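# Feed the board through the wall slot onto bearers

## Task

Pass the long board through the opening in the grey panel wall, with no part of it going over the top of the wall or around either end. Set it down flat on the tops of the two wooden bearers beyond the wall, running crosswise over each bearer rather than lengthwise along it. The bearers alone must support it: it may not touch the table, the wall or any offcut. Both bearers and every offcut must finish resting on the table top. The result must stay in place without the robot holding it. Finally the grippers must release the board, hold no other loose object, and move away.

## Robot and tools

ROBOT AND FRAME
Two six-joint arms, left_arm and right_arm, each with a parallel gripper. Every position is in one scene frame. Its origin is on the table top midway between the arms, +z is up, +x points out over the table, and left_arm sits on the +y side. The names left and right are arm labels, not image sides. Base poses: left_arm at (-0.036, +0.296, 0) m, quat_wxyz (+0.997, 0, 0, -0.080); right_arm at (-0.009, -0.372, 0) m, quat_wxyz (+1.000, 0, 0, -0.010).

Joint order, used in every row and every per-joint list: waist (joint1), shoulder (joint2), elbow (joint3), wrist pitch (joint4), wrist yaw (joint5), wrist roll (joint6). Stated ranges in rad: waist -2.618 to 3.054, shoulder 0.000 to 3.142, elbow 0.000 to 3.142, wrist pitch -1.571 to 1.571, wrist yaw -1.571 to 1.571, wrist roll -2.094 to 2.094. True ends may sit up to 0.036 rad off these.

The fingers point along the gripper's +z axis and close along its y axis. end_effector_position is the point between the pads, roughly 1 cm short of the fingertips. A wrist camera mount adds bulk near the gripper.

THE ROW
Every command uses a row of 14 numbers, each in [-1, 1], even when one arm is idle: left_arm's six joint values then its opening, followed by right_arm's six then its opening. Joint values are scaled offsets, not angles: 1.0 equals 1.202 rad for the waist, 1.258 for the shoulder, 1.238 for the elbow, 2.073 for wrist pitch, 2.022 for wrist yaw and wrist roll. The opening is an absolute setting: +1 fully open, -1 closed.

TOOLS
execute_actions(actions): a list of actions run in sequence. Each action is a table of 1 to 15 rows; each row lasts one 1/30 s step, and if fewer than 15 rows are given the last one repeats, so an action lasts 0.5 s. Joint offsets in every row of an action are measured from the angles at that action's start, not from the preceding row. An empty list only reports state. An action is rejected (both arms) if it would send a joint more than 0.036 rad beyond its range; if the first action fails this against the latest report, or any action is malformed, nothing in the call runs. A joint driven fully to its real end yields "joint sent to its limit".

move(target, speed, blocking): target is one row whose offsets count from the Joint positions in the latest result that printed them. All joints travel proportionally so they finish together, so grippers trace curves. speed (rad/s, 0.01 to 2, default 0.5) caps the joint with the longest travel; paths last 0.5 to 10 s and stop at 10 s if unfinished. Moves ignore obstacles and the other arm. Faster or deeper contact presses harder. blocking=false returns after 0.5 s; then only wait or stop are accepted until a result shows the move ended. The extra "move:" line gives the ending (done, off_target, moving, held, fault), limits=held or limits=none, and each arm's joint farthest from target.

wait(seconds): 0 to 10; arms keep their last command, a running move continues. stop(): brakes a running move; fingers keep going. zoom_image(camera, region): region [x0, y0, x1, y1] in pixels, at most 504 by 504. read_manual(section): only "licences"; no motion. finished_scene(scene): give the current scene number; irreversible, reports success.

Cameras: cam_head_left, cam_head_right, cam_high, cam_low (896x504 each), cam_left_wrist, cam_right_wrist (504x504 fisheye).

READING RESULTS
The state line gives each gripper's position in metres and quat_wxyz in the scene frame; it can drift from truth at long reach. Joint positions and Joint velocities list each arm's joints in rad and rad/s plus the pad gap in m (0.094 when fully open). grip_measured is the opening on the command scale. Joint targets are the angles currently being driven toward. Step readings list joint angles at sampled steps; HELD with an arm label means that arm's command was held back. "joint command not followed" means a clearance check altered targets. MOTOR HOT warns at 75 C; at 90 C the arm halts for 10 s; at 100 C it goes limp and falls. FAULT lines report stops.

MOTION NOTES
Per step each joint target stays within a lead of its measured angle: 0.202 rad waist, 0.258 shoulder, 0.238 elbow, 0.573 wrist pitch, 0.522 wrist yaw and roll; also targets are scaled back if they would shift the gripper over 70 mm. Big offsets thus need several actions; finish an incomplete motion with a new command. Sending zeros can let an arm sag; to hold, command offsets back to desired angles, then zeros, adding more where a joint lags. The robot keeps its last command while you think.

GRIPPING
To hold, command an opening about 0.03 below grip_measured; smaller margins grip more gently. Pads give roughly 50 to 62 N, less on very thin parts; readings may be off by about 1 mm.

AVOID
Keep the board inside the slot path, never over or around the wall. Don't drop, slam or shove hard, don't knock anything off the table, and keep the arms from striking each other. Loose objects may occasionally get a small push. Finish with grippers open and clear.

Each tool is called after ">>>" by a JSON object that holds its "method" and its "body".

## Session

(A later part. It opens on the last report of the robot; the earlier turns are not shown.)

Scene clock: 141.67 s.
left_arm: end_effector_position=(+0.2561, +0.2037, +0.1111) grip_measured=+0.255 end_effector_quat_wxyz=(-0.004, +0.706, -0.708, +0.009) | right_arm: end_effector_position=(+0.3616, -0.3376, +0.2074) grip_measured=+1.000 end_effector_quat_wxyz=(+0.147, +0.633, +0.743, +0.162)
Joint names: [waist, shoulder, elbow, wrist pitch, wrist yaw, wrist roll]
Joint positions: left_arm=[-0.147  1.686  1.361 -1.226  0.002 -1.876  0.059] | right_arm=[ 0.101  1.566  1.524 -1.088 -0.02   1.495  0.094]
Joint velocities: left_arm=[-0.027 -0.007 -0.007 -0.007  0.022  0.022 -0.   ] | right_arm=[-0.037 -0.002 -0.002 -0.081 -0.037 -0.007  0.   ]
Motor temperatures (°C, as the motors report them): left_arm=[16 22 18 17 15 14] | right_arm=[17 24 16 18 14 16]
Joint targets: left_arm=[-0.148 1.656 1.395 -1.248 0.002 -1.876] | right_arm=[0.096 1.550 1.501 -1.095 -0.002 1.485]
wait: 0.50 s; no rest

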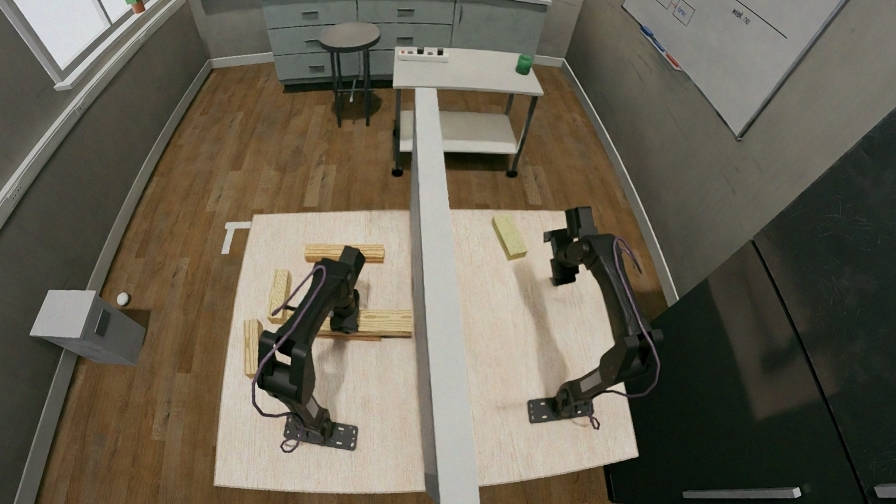

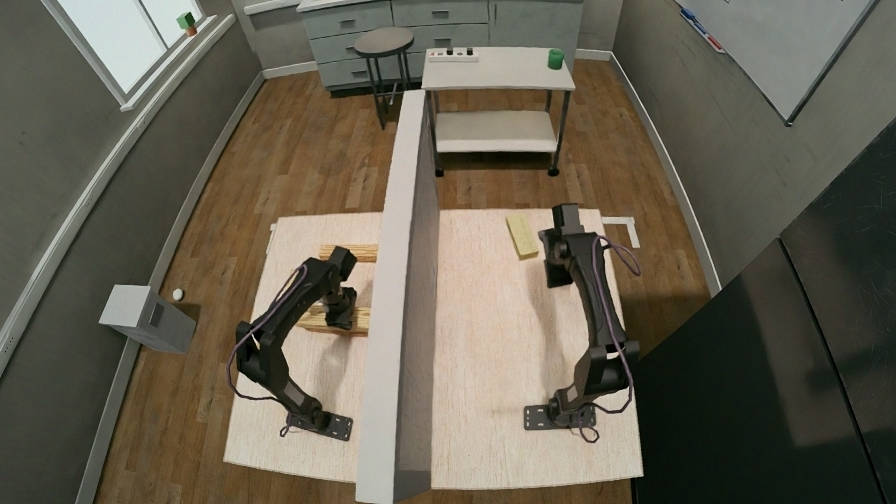

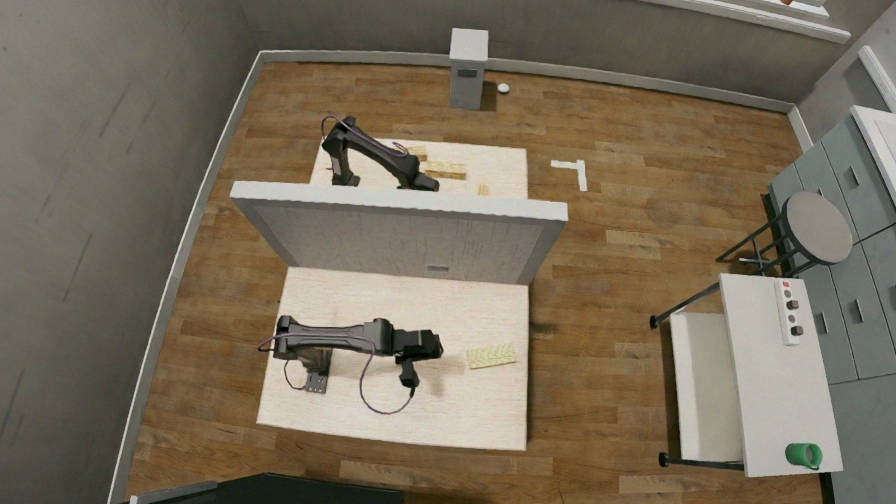

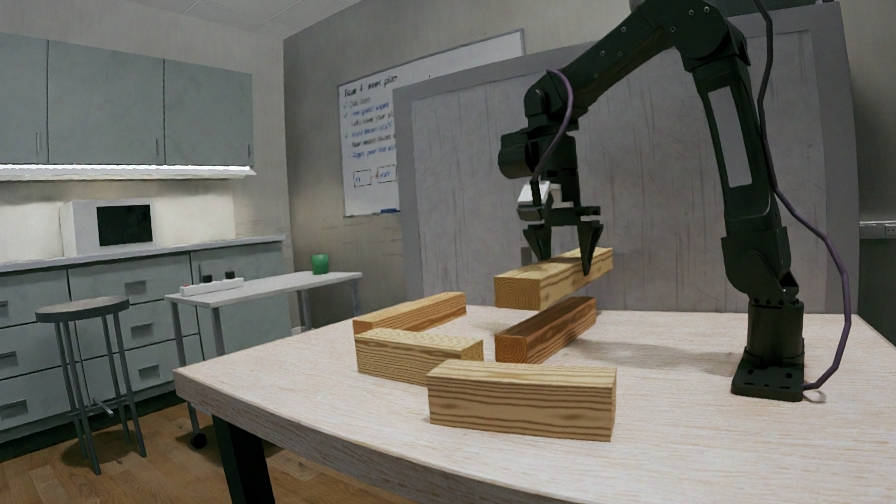

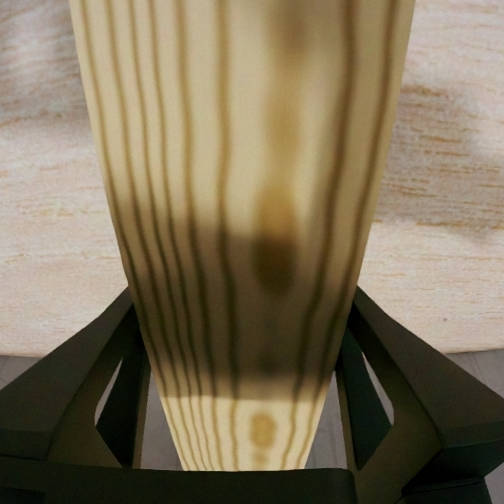

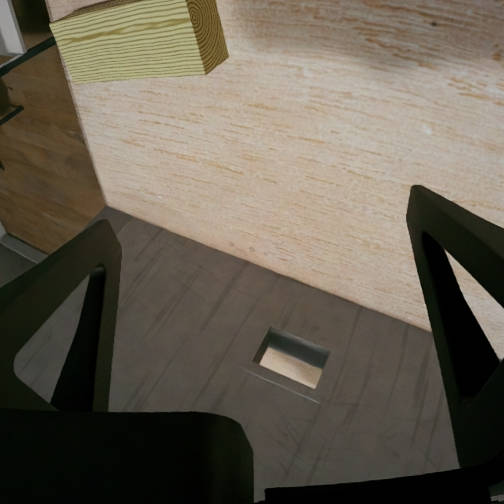

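>>> {"method": "move", "body": {"target": [0.1414,0.4162,0.5879,-0.0936,0,0.8610,0.15,-0.0042,-0.0127,-0.0186,-0.0034,0.009,-0.005,1], "speed": 0.8}}

Scene clock: 145.30 s.
left_arm: end_effector_position=(+0.3881, +0.2349, +0.0979) grip_measured=+0.255 end_effector_quat_wxyz=(-0.004, +0.001, +1.000, -0.001) | right_arm: end_effector_position=(+0.3616, -0.3376, +0.2074) grip_measured=+1.000 end_effector_quat_wxyz=(+0.147, +0.633, +0.743, +0.162)
Joint names: [waist, shoulder, elbow, wrist pitch, wrist yaw, wrist roll]
Joint positions: left_arm=[ 0.017  2.217  2.043 -1.405  0.004 -0.141  0.059] | right_arm=[ 0.101  1.566  1.524 -1.088 -0.02   1.495  0.094]
Joint velocities: left_arm=[ 0.012  0.002 -0.017  0.051 -0.125  0.022 -0.001] | right_arm=[-0.042 -0.002 -0.012  0.022  0.007  0.022  0.   ]
Motor temperatures (°C, as the motors report them): left_arm=[16 22 18 17 15 14] | right_arm=[17 24 16 18 14 16]
Joint targets: left_arm=[0.023 2.209 2.088 -1.420 0.002 -0.136] | right_arm=[0.096 1.550 1.501 -1.095 -0.002 1.485]
move: off_target (left_arm, right_arm); limits=none; left_arm: farthest joint: the elbow, 0.045 radians from its target (0.728 radians at the start); right_arm: farthest joint: the elbow, 0.023 radians from its target (0.023 radians at the start)

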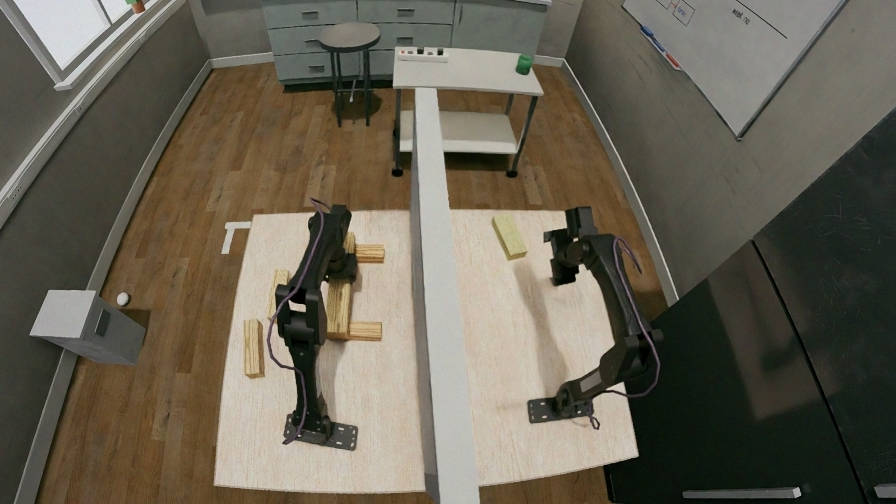

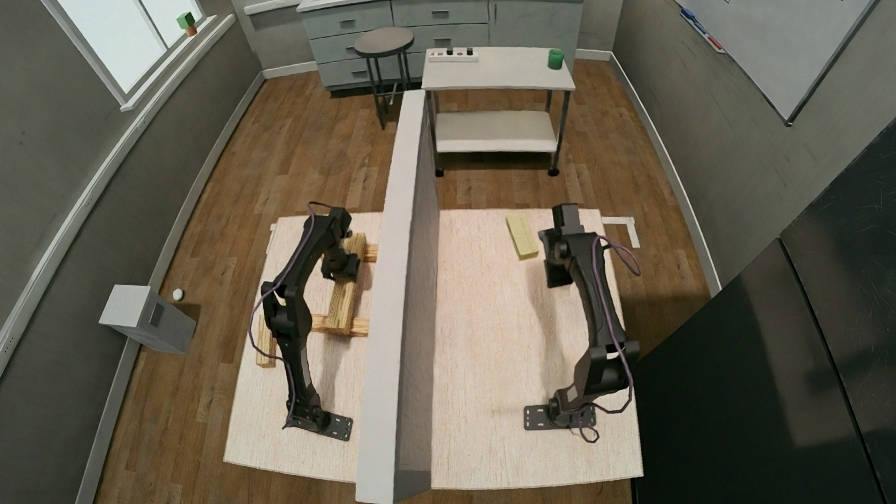

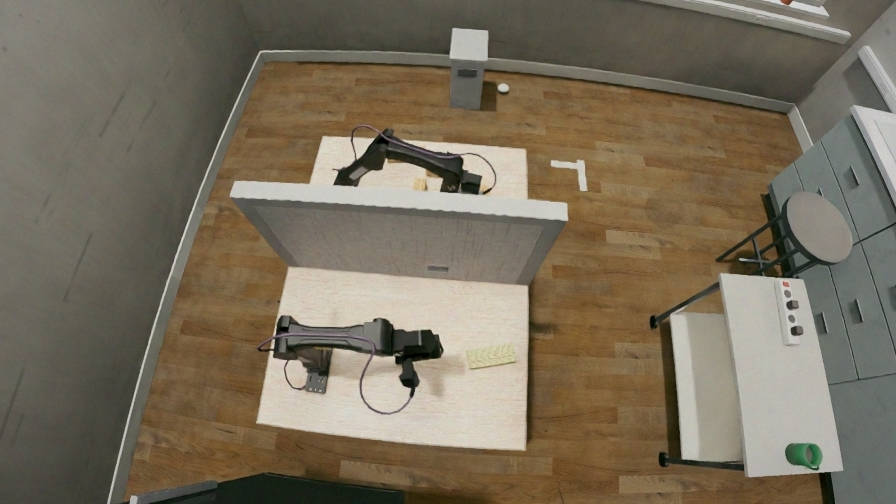

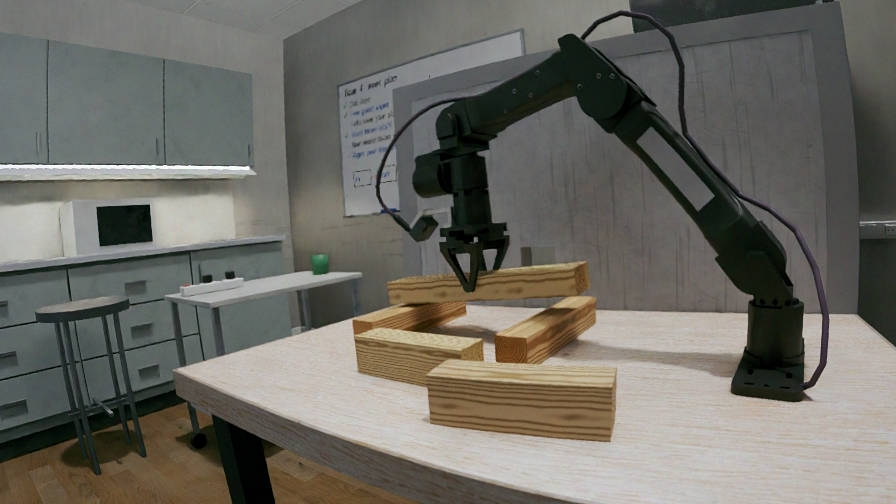

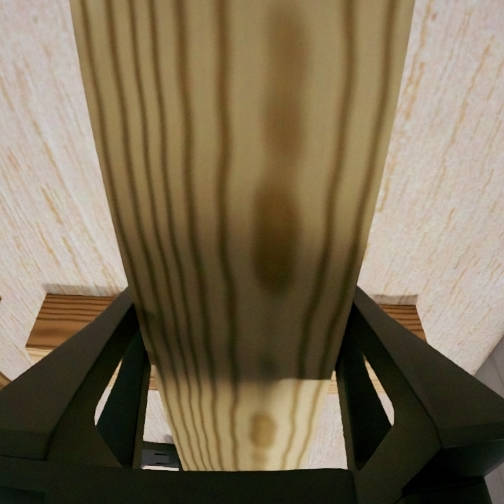

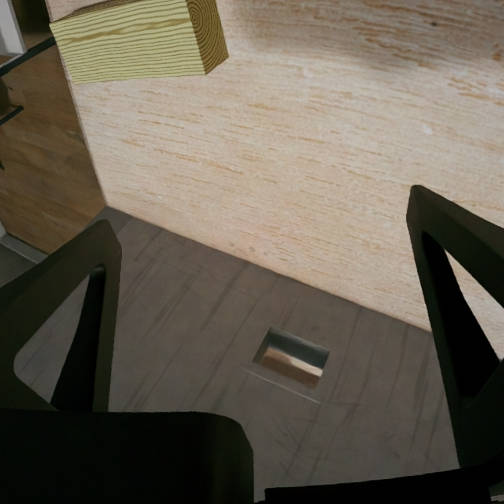

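>>> {"method": "zoom_image", "body": {"camera": "cam_low", "region": [330, 190, 630, 380]}}

>>> {"method": "zoom_image", "body": {"camera": "cam_head_left", "region": [240, 200, 440, 360]}}

Region (330, 190, 630, 380) of cam_low's 896x504 image, scaled by 1.680, with more detail than that image has; it fills the top 319 rows of this view, and the rest is white.

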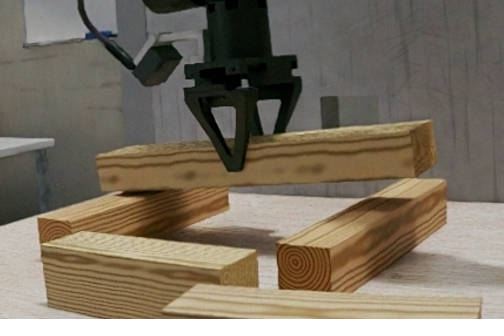

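Region (240, 200, 440, 360) of cam_head_left's 896x504 image, scaled by 2.520, with more detail than that image has; it fills the top 403 rows of this view, and the rest is white.

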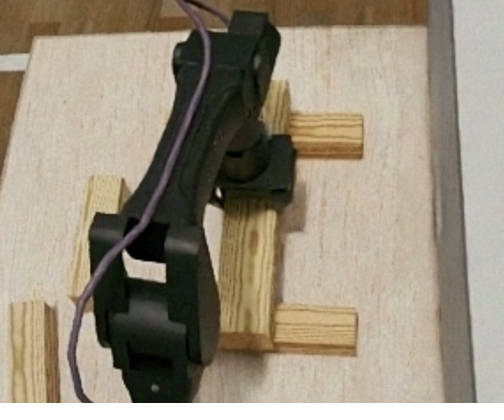

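>>> {"method": "execute_actions", "body": {"actions": [[[0.005,-0.0409,0.015,0.0117,-0.001,0.0025,0.15,-0.0042,-0.0127,-0.0186,-0.0034,0.009,-0.005,1],[0.005,-0.0460,-0.004,0.0175,-0.001,0.0025,0.15,-0.0042,-0.0127,-0.0186,-0.0034,0.009,-0.005,1],[0.005,-0.0511,-0.0145,0.0234,-0.001,0.0025,0.15,-0.0042,-0.0127,-0.0186,-0.0034,0.009,-0.005,1],[0.005,-0.0562,-0.0249,0.0292,-0.001,0.0025,0.15,-0.0042,-0.0127,-0.0186,-0.0034,0.009,-0.005,1],[0.005,-0.0614,-0.0354,0.0351,-0.001,0.0025,0.15,-0.0042,-0.0127,-0.0186,-0.0034,0.009,-0.005,1],[0.005,-0.0665,-0.0459,0.0409,-0.001,0.0025,0.15,-0.0042,-0.0127,-0.0186,-0.0034,0.009,-0.005,1],[0.005,-0.0716,-0.0563,0.0468,-0.001,0.0025,0.15,-0.0042,-0.0127,-0.0186,-0.0034,0.009,-0.005,1],[0.005,-0.0767,-0.0668,0.0526,-0.001,0.0025,0.15,-0.0042,-0.0127,-0.0186,-0.0034,0.009,-0.005,1],[0.005,-0.0818,-0.0772,0.0585,-0.001,0.0025,0.15,-0.0042,-0.0127,-0.0186,-0.0034,0.009,-0.005,1],[0.005,-0.0869,-0.0877,0.0643,-0.001,0.0025,0.15,-0.0042,-0.0127,-0.0186,-0.0034,0.009,-0.005,1]]]}}

>>> {"method": "wait", "body": {"seconds": 0.5}}

Scene clock: 147.20 s.
left_arm: end_effector_position=(+0.3905, +0.2346, +0.0988) grip_measured=+0.255 end_effector_quat_wxyz=(+0.028, +0.002, +1.000, -0.006) | right_arm: end_effector_position=(+0.3616, -0.3376, +0.2074) grip_measured=+1.000 end_effector_quat_wxyz=(+0.147, +0.633, +0.743, +0.162)
Joint names: [waist, shoulder, elbow, wrist pitch, wrist yaw, wrist roll]
Joint positions: left_arm=[ 0.017  2.152  1.942 -1.304  0.004 -0.14   0.059] | right_arm=[ 0.101  1.566  1.524 -1.088 -0.02   1.495  0.094]
Joint velocities: left_arm=[ 0.012 -0.007 -0.046  0.11  -0.007 -0.022  0.   ] | right_arm=[ 0.002  0.007 -0.002  0.007 -0.022 -0.007  0.   ]
Motor temperatures (°C, as the motors report them): left_arm=[16 23 18 17 15 14] | right_arm=[17 24 16 18 14 16]
Joint targets: left_arm=[0.023 2.107 1.935 -1.272 0.002 -0.136] | right_arm=[0.096 1.550 1.501 -1.095 -0.002 1.485]
Step readings (joint positions):
0: left_arm=[0.017 2.217 2.043 -1.406 0.004 -0.140] | right_arm=[0.101 1.566 1.524 -1.088 -0.020 1.495]
1: left_arm=[0.017 2.217 2.043 -1.404 0.004 -0.140] | right_arm=[0.101 1.566 1.524 -1.088 -0.020 1.495]
2: left_arm=[0.017 2.216 2.043 -1.402 0.004 -0.140] | right_arm=[0.101 1.566 1.524 -1.088 -0.020 1.495]
4: left_arm=[0.017 2.208 2.033 -1.385 0.004 -0.140] | right_arm=[0.101 1.566 1.524 -1.088 -0.020 1.495]
8: left_arm=[0.017 2.177 1.989 -1.346 0.004 -0.140] | right_arm=[0.101 1.566 1.524 -1.088 -0.020 1.495]
15: Joint positions above

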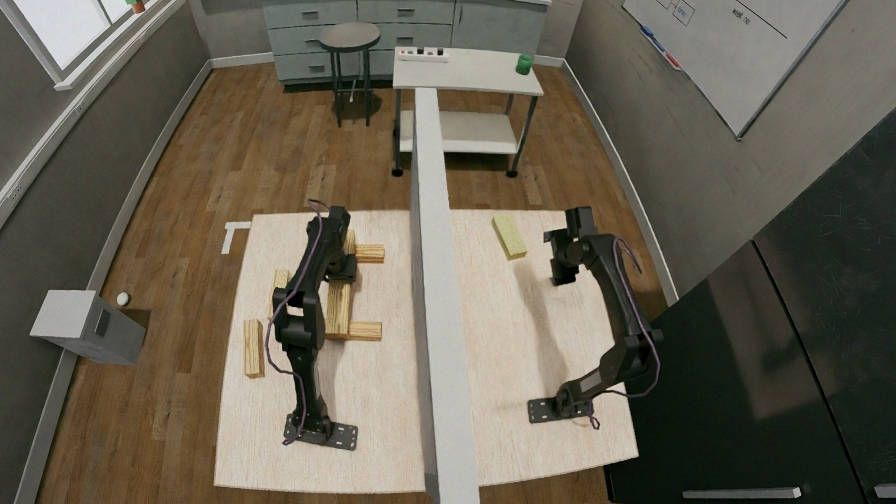

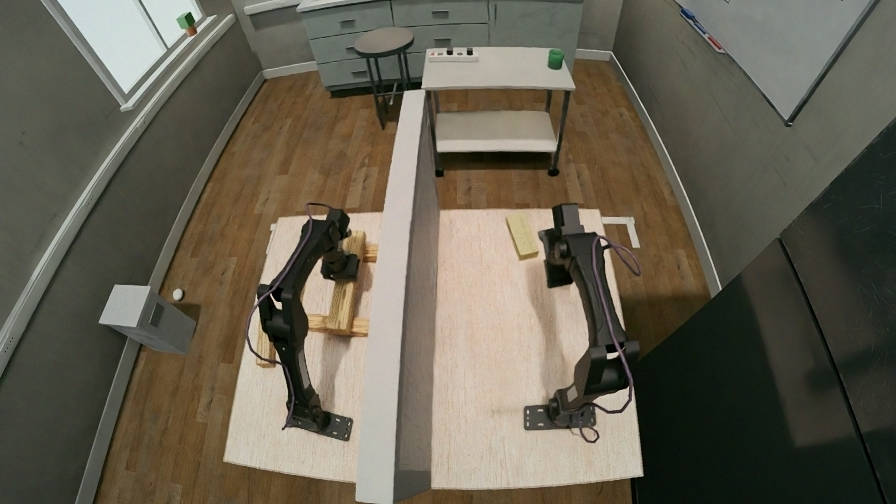

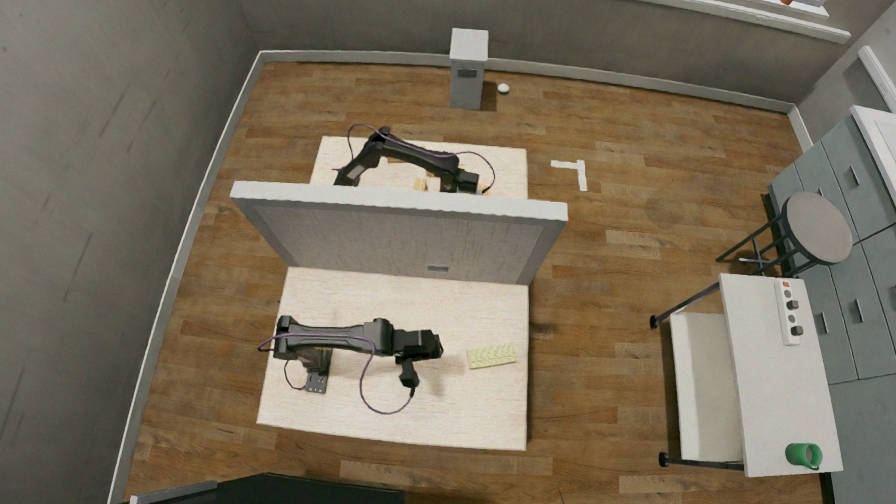

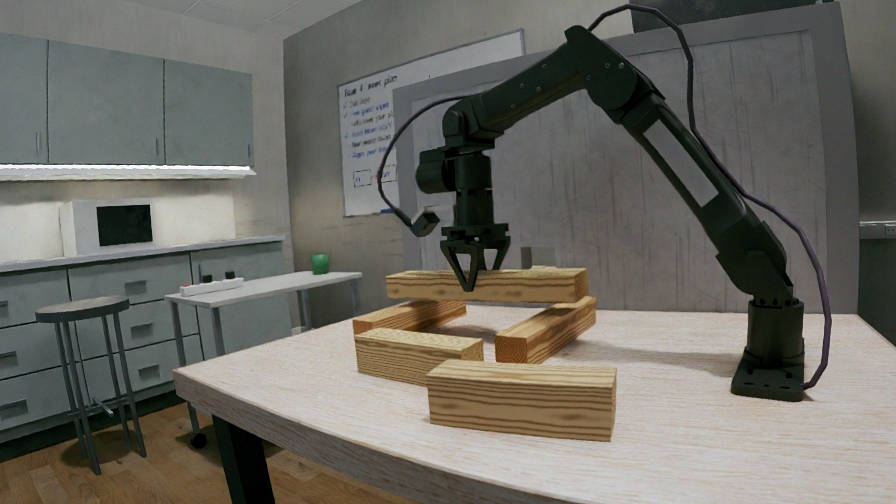

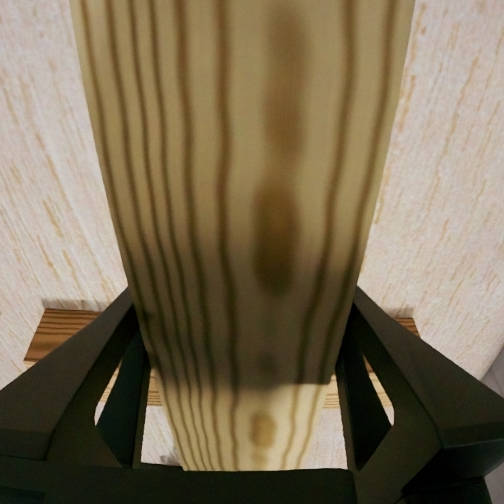

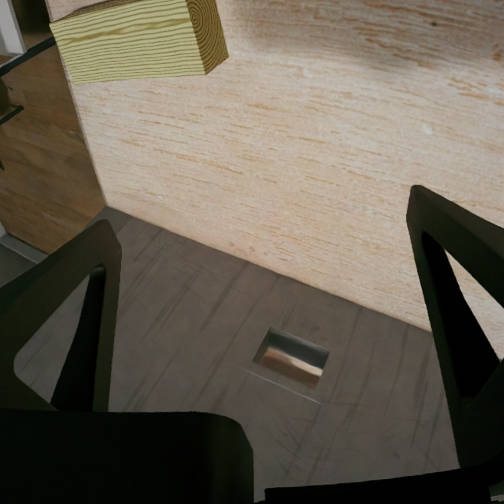

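Scene clock: 147.70 s.
left_arm: end_effector_position=(+0.3941, +0.2341, +0.0988) grip_measured=+0.255 end_effector_quat_wxyz=(+0.035, +0.002, +0.999, -0.007) | right_arm: end_effector_position=(+0.3616, -0.3376, +0.2074) grip_measured=+1.000 end_effector_quat_wxyz=(+0.147, +0.633, +0.743, +0.162)
Joint names: [waist, shoulder, elbow, wrist pitch, wrist yaw, wrist roll]
Joint positions: left_arm=[ 0.017  2.152  1.94  -1.288  0.004 -0.14   0.059] | right_arm=[ 0.101  1.566  1.524 -1.088 -0.02   1.495  0.094]
Joint velocities: left_arm=[-0.002  0.017  0.002 -0.037 -0.051  0.022 -0.   ] | right_arm=[-0.007  0.002 -0.012  0.066  0.022  0.051  0.   ]
Motor temperatures (°C, as the motors report them): left_arm=[16 23 18 17 15 14] | right_arm=[17 24 16 18 14 16]
Joint targets: left_arm=[0.023 2.107 1.935 -1.272 0.002 -0.136] | right_arm=[0.096 1.550 1.501 -1.095 -0.002 1.485]
wait: 0.50 s; at rest by 0.40 s

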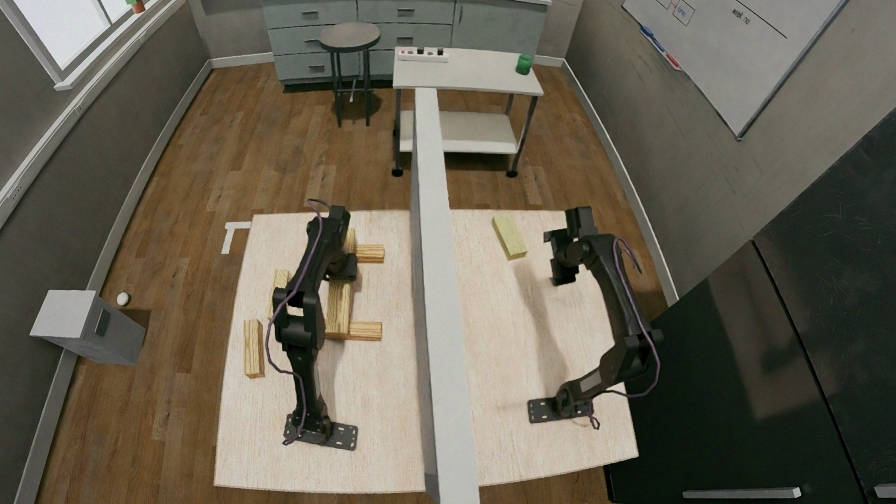

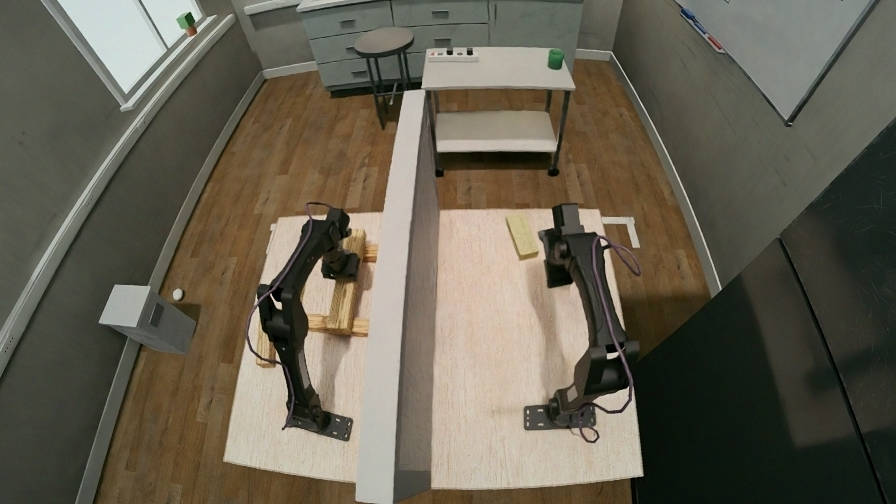

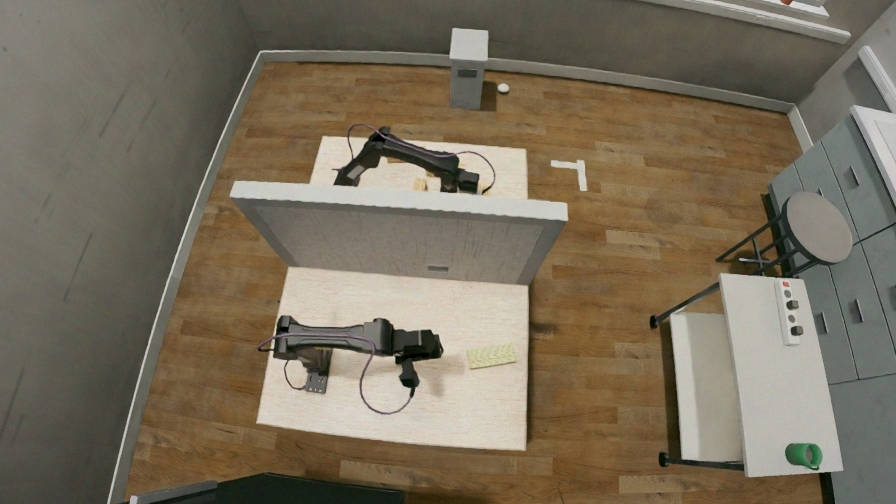

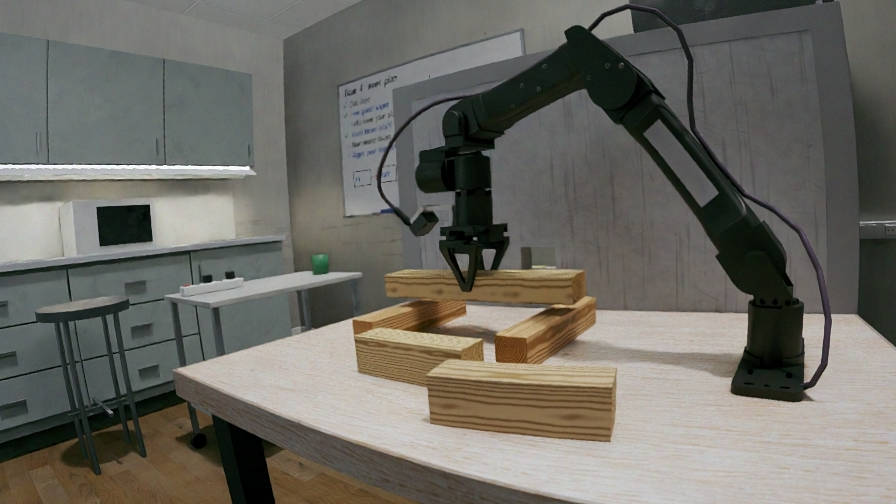

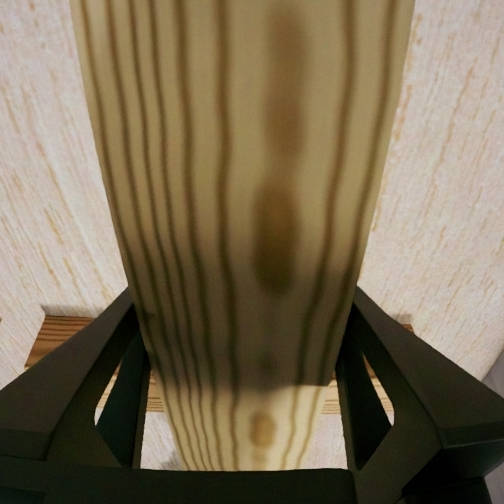

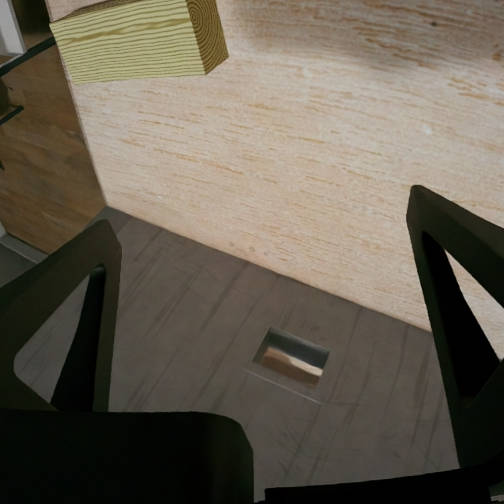

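>>> {"method": "zoom_image", "body": {"camera": "cam_low", "region": [340, 240, 620, 380]}}

Region (340, 240, 620, 380) of cam_low's 896x504 image, scaled by 1.800, with more detail than that image has.

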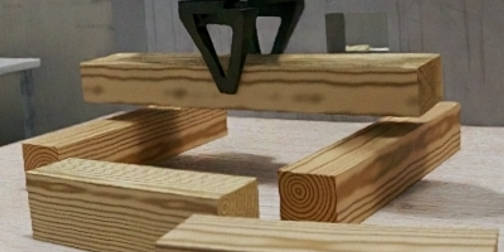

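>>> {"method": "execute_actions", "body": {"actions": [[[0.005,-0.0358,-0.0089,0.0106,-0.001,0.002,0.15,-0.0042,-0.0127,-0.0186,-0.0034,0.009,-0.005,1],[0.005,-0.0358,-0.0138,0.0135,-0.001,0.002,0.15,-0.0042,-0.0127,-0.0186,-0.0034,0.009,-0.005,1],[0.005,-0.0358,-0.0187,0.0163,-0.001,0.002,0.15,-0.0042,-0.0127,-0.0186,-0.0034,0.009,-0.005,1],[0.005,-0.0358,-0.0236,0.0192,-0.001,0.002,0.15,-0.0042,-0.0127,-0.0186,-0.0034,0.009,-0.005,1],[0.005,-0.0358,-0.0285,0.0221,-0.001,0.002,0.15,-0.0042,-0.0127,-0.0186,-0.0034,0.009,-0.005,1],[0.005,-0.0358,-0.0334,0.0250,-0.001,0.002,0.15,-0.0042,-0.0127,-0.0186,-0.0034,0.009,-0.005,1],[0.005,-0.0358,-0.0383,0.0279,-0.001,0.002,0.15,-0.0042,-0.0127,-0.0186,-0.0034,0.009,-0.005,1],[0.005,-0.0358,-0.0432,0.0307,-0.001,0.002,0.15,-0.0042,-0.0127,-0.0186,-0.0034,0.009,-0.005,1],[0.005,-0.0358,-0.0481,0.0336,-0.001,0.002,0.15,-0.0042,-0.0127,-0.0186,-0.0034,0.009,-0.005,1],[0.005,-0.0358,-0.0530,0.0365,-0.001,0.002,0.15,-0.0042,-0.0127,-0.0186,-0.0034,0.009,-0.005,1]]]}}

>>> {"method": "wait", "body": {"seconds": 0.4}}

>>> {"method": "zoom_image", "body": {"camera": "cam_low", "region": [340, 240, 620, 380]}}

Scene clock: 148.87 s.
left_arm: end_effector_position=(+0.3912, +0.2345, +0.0840) grip_measured=+0.255 end_effector_quat_wxyz=(+0.031, +0.002, +1.000, -0.006) | right_arm: end_effector_position=(+0.3616, -0.3376, +0.2074) grip_measured=+1.000 end_effector_quat_wxyz=(+0.147, +0.632, +0.743, +0.162)
Joint names: [waist, shoulder, elbow, wrist pitch, wrist yaw, wrist roll]
Joint positions: left_arm=[ 0.017  2.149  1.878 -1.238  0.004 -0.14   0.059] | right_arm=[ 0.101  1.566  1.524 -1.088 -0.02   1.495  0.094]
Joint velocities: left_arm=[ 0.012 -0.017 -0.017  0.154 -0.007  0.007  0.   ] | right_arm=[ 0.002 -0.012  0.002 -0.081 -0.051 -0.051  0.   ]
Motor temperatures (°C, as the motors report them): left_arm=[16 23 18 17 15 14] | right_arm=[17 24 16 18 14 16]
Joint targets: left_arm=[0.023 2.107 1.875 -1.212 0.002 -0.136] | right_arm=[0.096 1.550 1.501 -1.095 -0.002 1.485]
Step readings (joint positions):
0: left_arm=[0.017 2.152 1.940 -1.288 0.004 -0.140] | right_arm=[0.101 1.566 1.524 -1.088 -0.020 1.495]
1: left_arm=[0.017 2.152 1.940 -1.288 0.004 -0.140] | right_arm=[0.101 1.566 1.524 -1.088 -0.020 1.495]
2: left_arm=[0.017 2.152 1.940 -1.287 0.004 -0.140] | right_arm=[0.101 1.566 1.524 -1.088 -0.020 1.495]
4: left_arm=[0.017 2.150 1.932 -1.277 0.004 -0.140] | right_arm=[0.101 1.566 1.524 -1.088 -0.020 1.495]
8: left_arm=[0.017 2.149 1.905 -1.258 0.004 -0.140] | right_arm=[0.101 1.566 1.524 -1.088 -0.020 1.495]
15: Joint positions above

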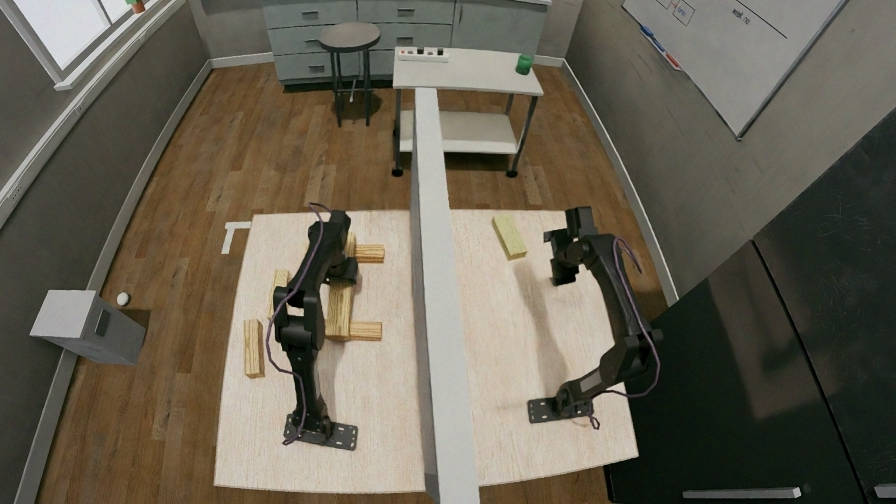

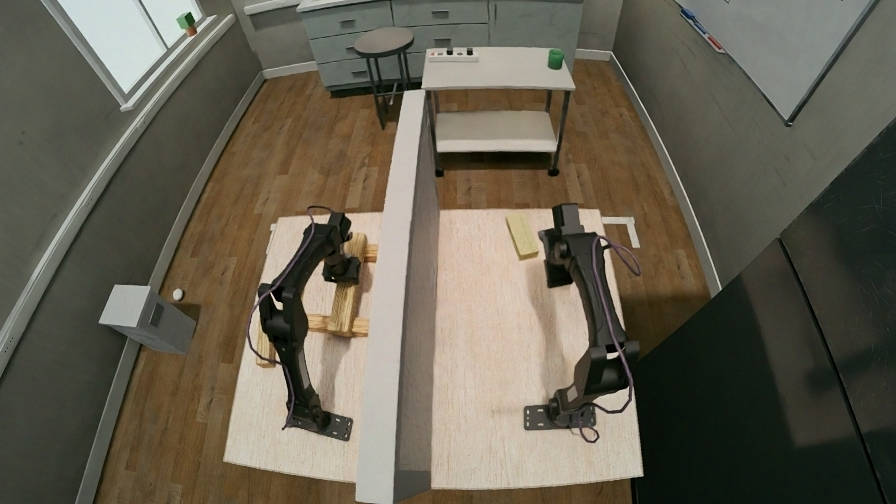

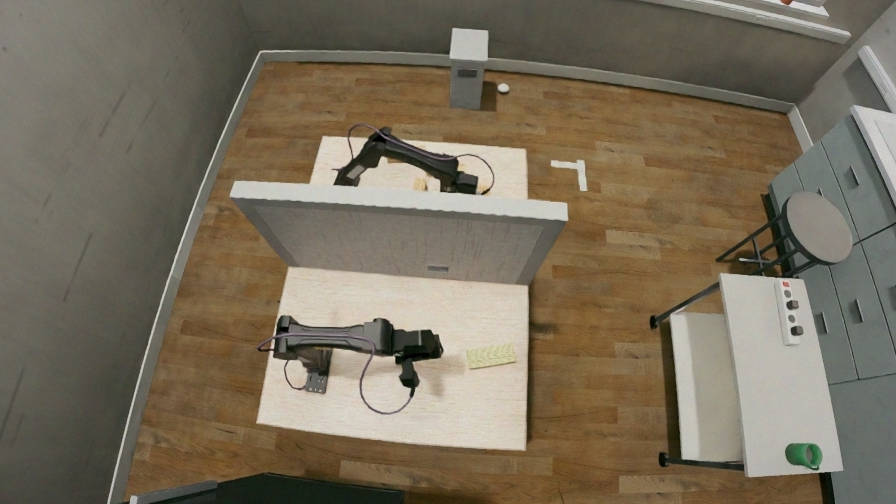

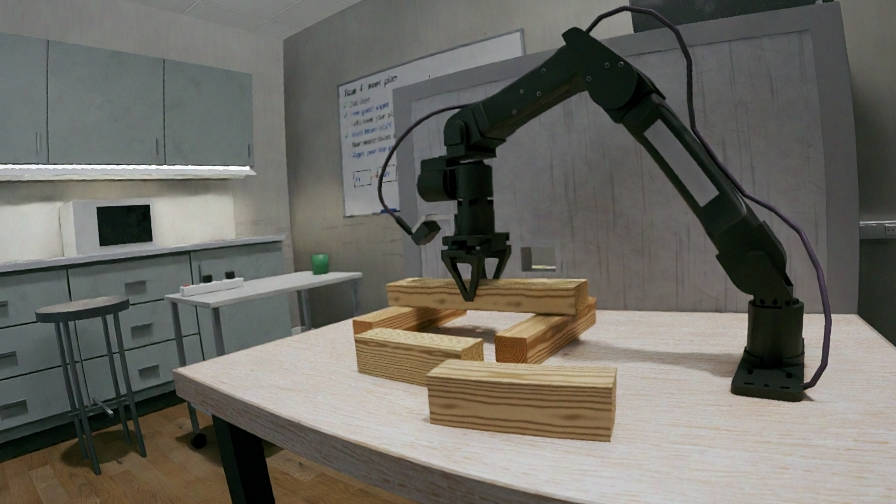

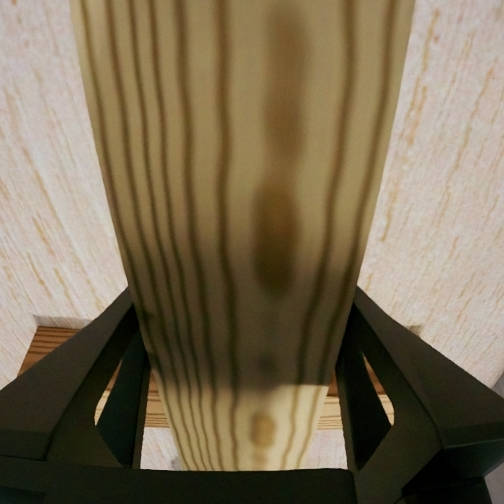

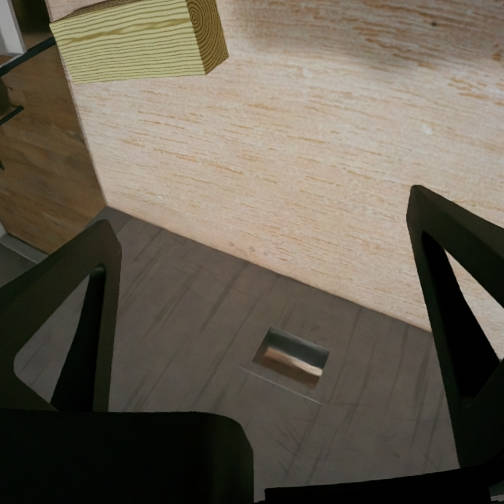

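Scene clock: 149.27 s.
left_arm: end_effector_position=(+0.3935, +0.2341, +0.0841) grip_measured=+0.255 end_effector_quat_wxyz=(+0.035, +0.002, +0.999, -0.007) | right_arm: end_effector_position=(+0.3616, -0.3376, +0.2074) grip_measured=+1.000 end_effector_quat_wxyz=(+0.147, +0.632, +0.743, +0.162)
Joint names: [waist, shoulder, elbow, wrist pitch, wrist yaw, wrist roll]
Joint positions: left_arm=[ 0.017  2.149  1.878 -1.229  0.004 -0.14   0.059] | right_arm=[ 0.101  1.566  1.524 -1.088 -0.02   1.495  0.094]
Joint velocities: left_arm=[-0.012 -0.012  0.002  0.066  0.037 -0.037 -0.   ] | right_arm=[ 0.002  0.007  0.002 -0.037  0.022 -0.051  0.   ]
Motor temperatures (°C, as the motors report them): left_arm=[16 23 18 17 15 14] | right_arm=[17 24 16 18 14 16]
Joint targets: left_arm=[0.023 2.107 1.875 -1.212 0.002 -0.136] | right_arm=[0.096 1.550 1.501 -1.095 -0.002 1.485]
wait: 0.40 s; at rest by 0.33 s

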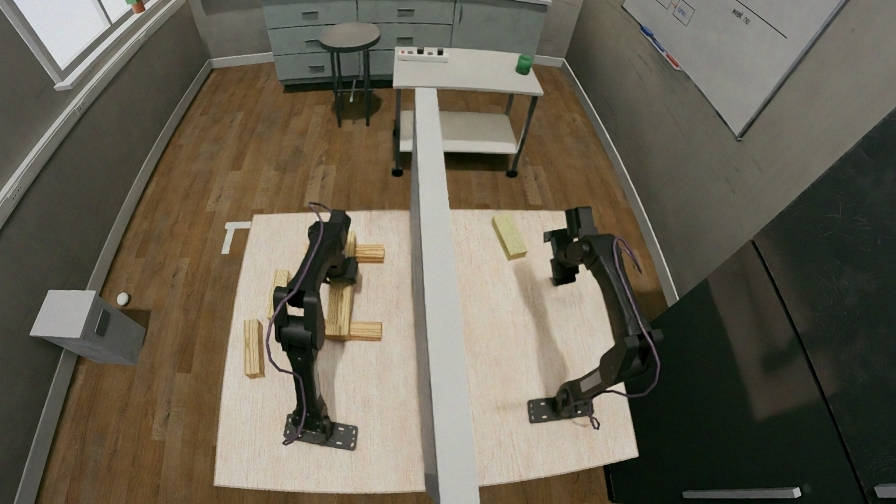

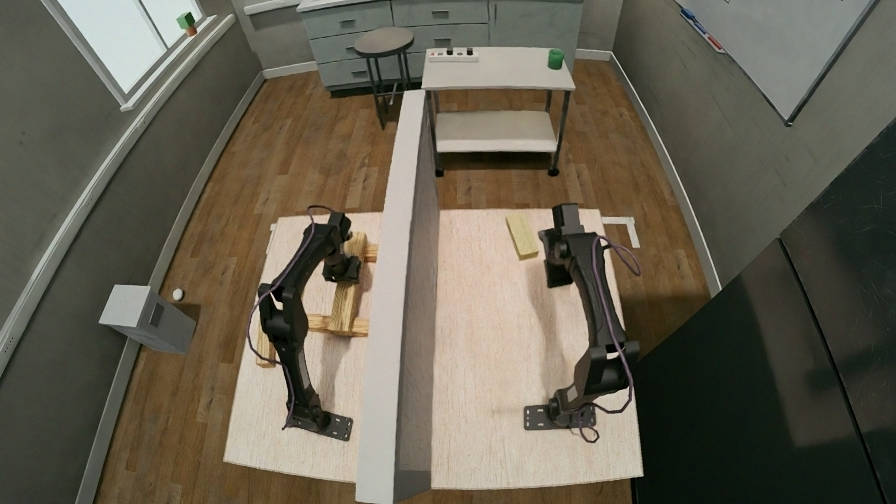

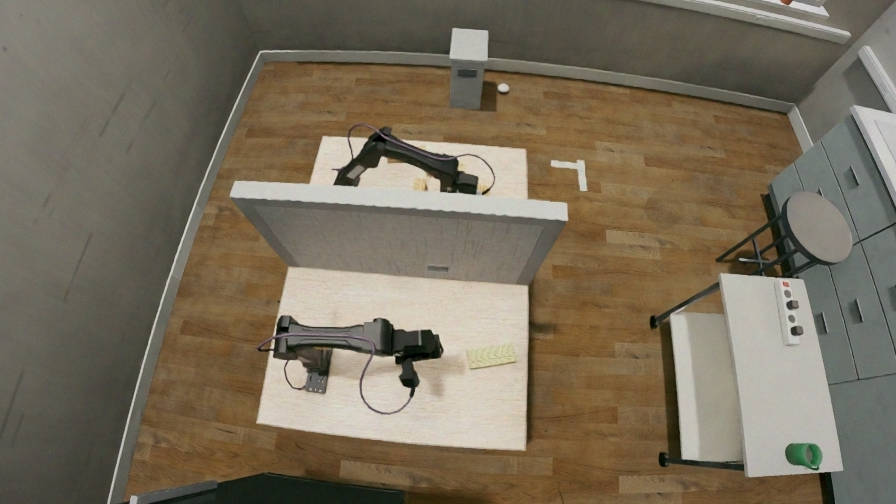

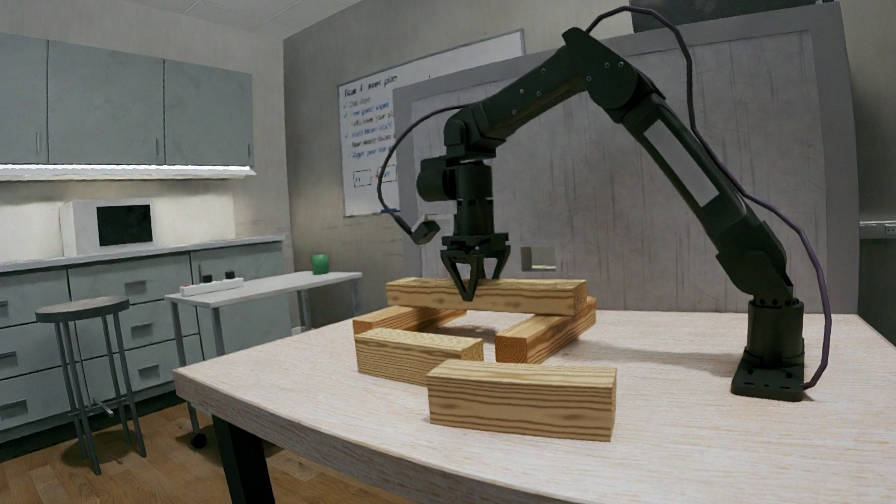

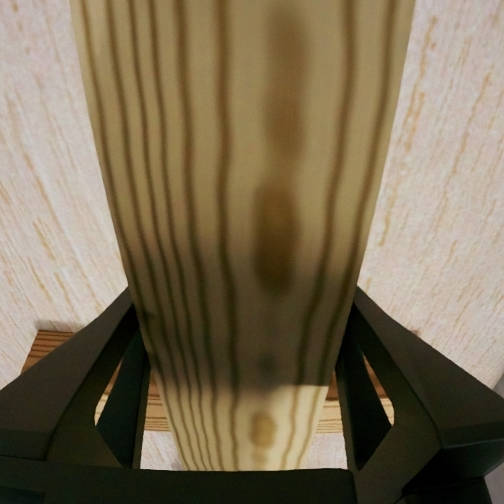

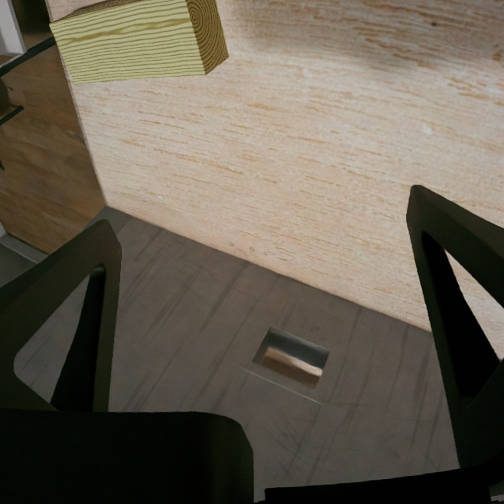

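Region (340, 240, 620, 380) of cam_low's 896x504 image, scaled by 1.800, with more detail than that image has.

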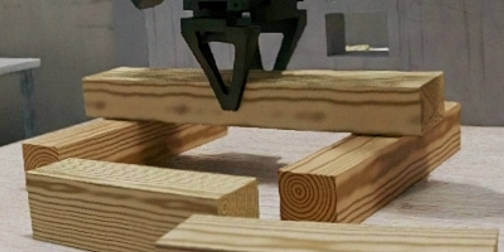

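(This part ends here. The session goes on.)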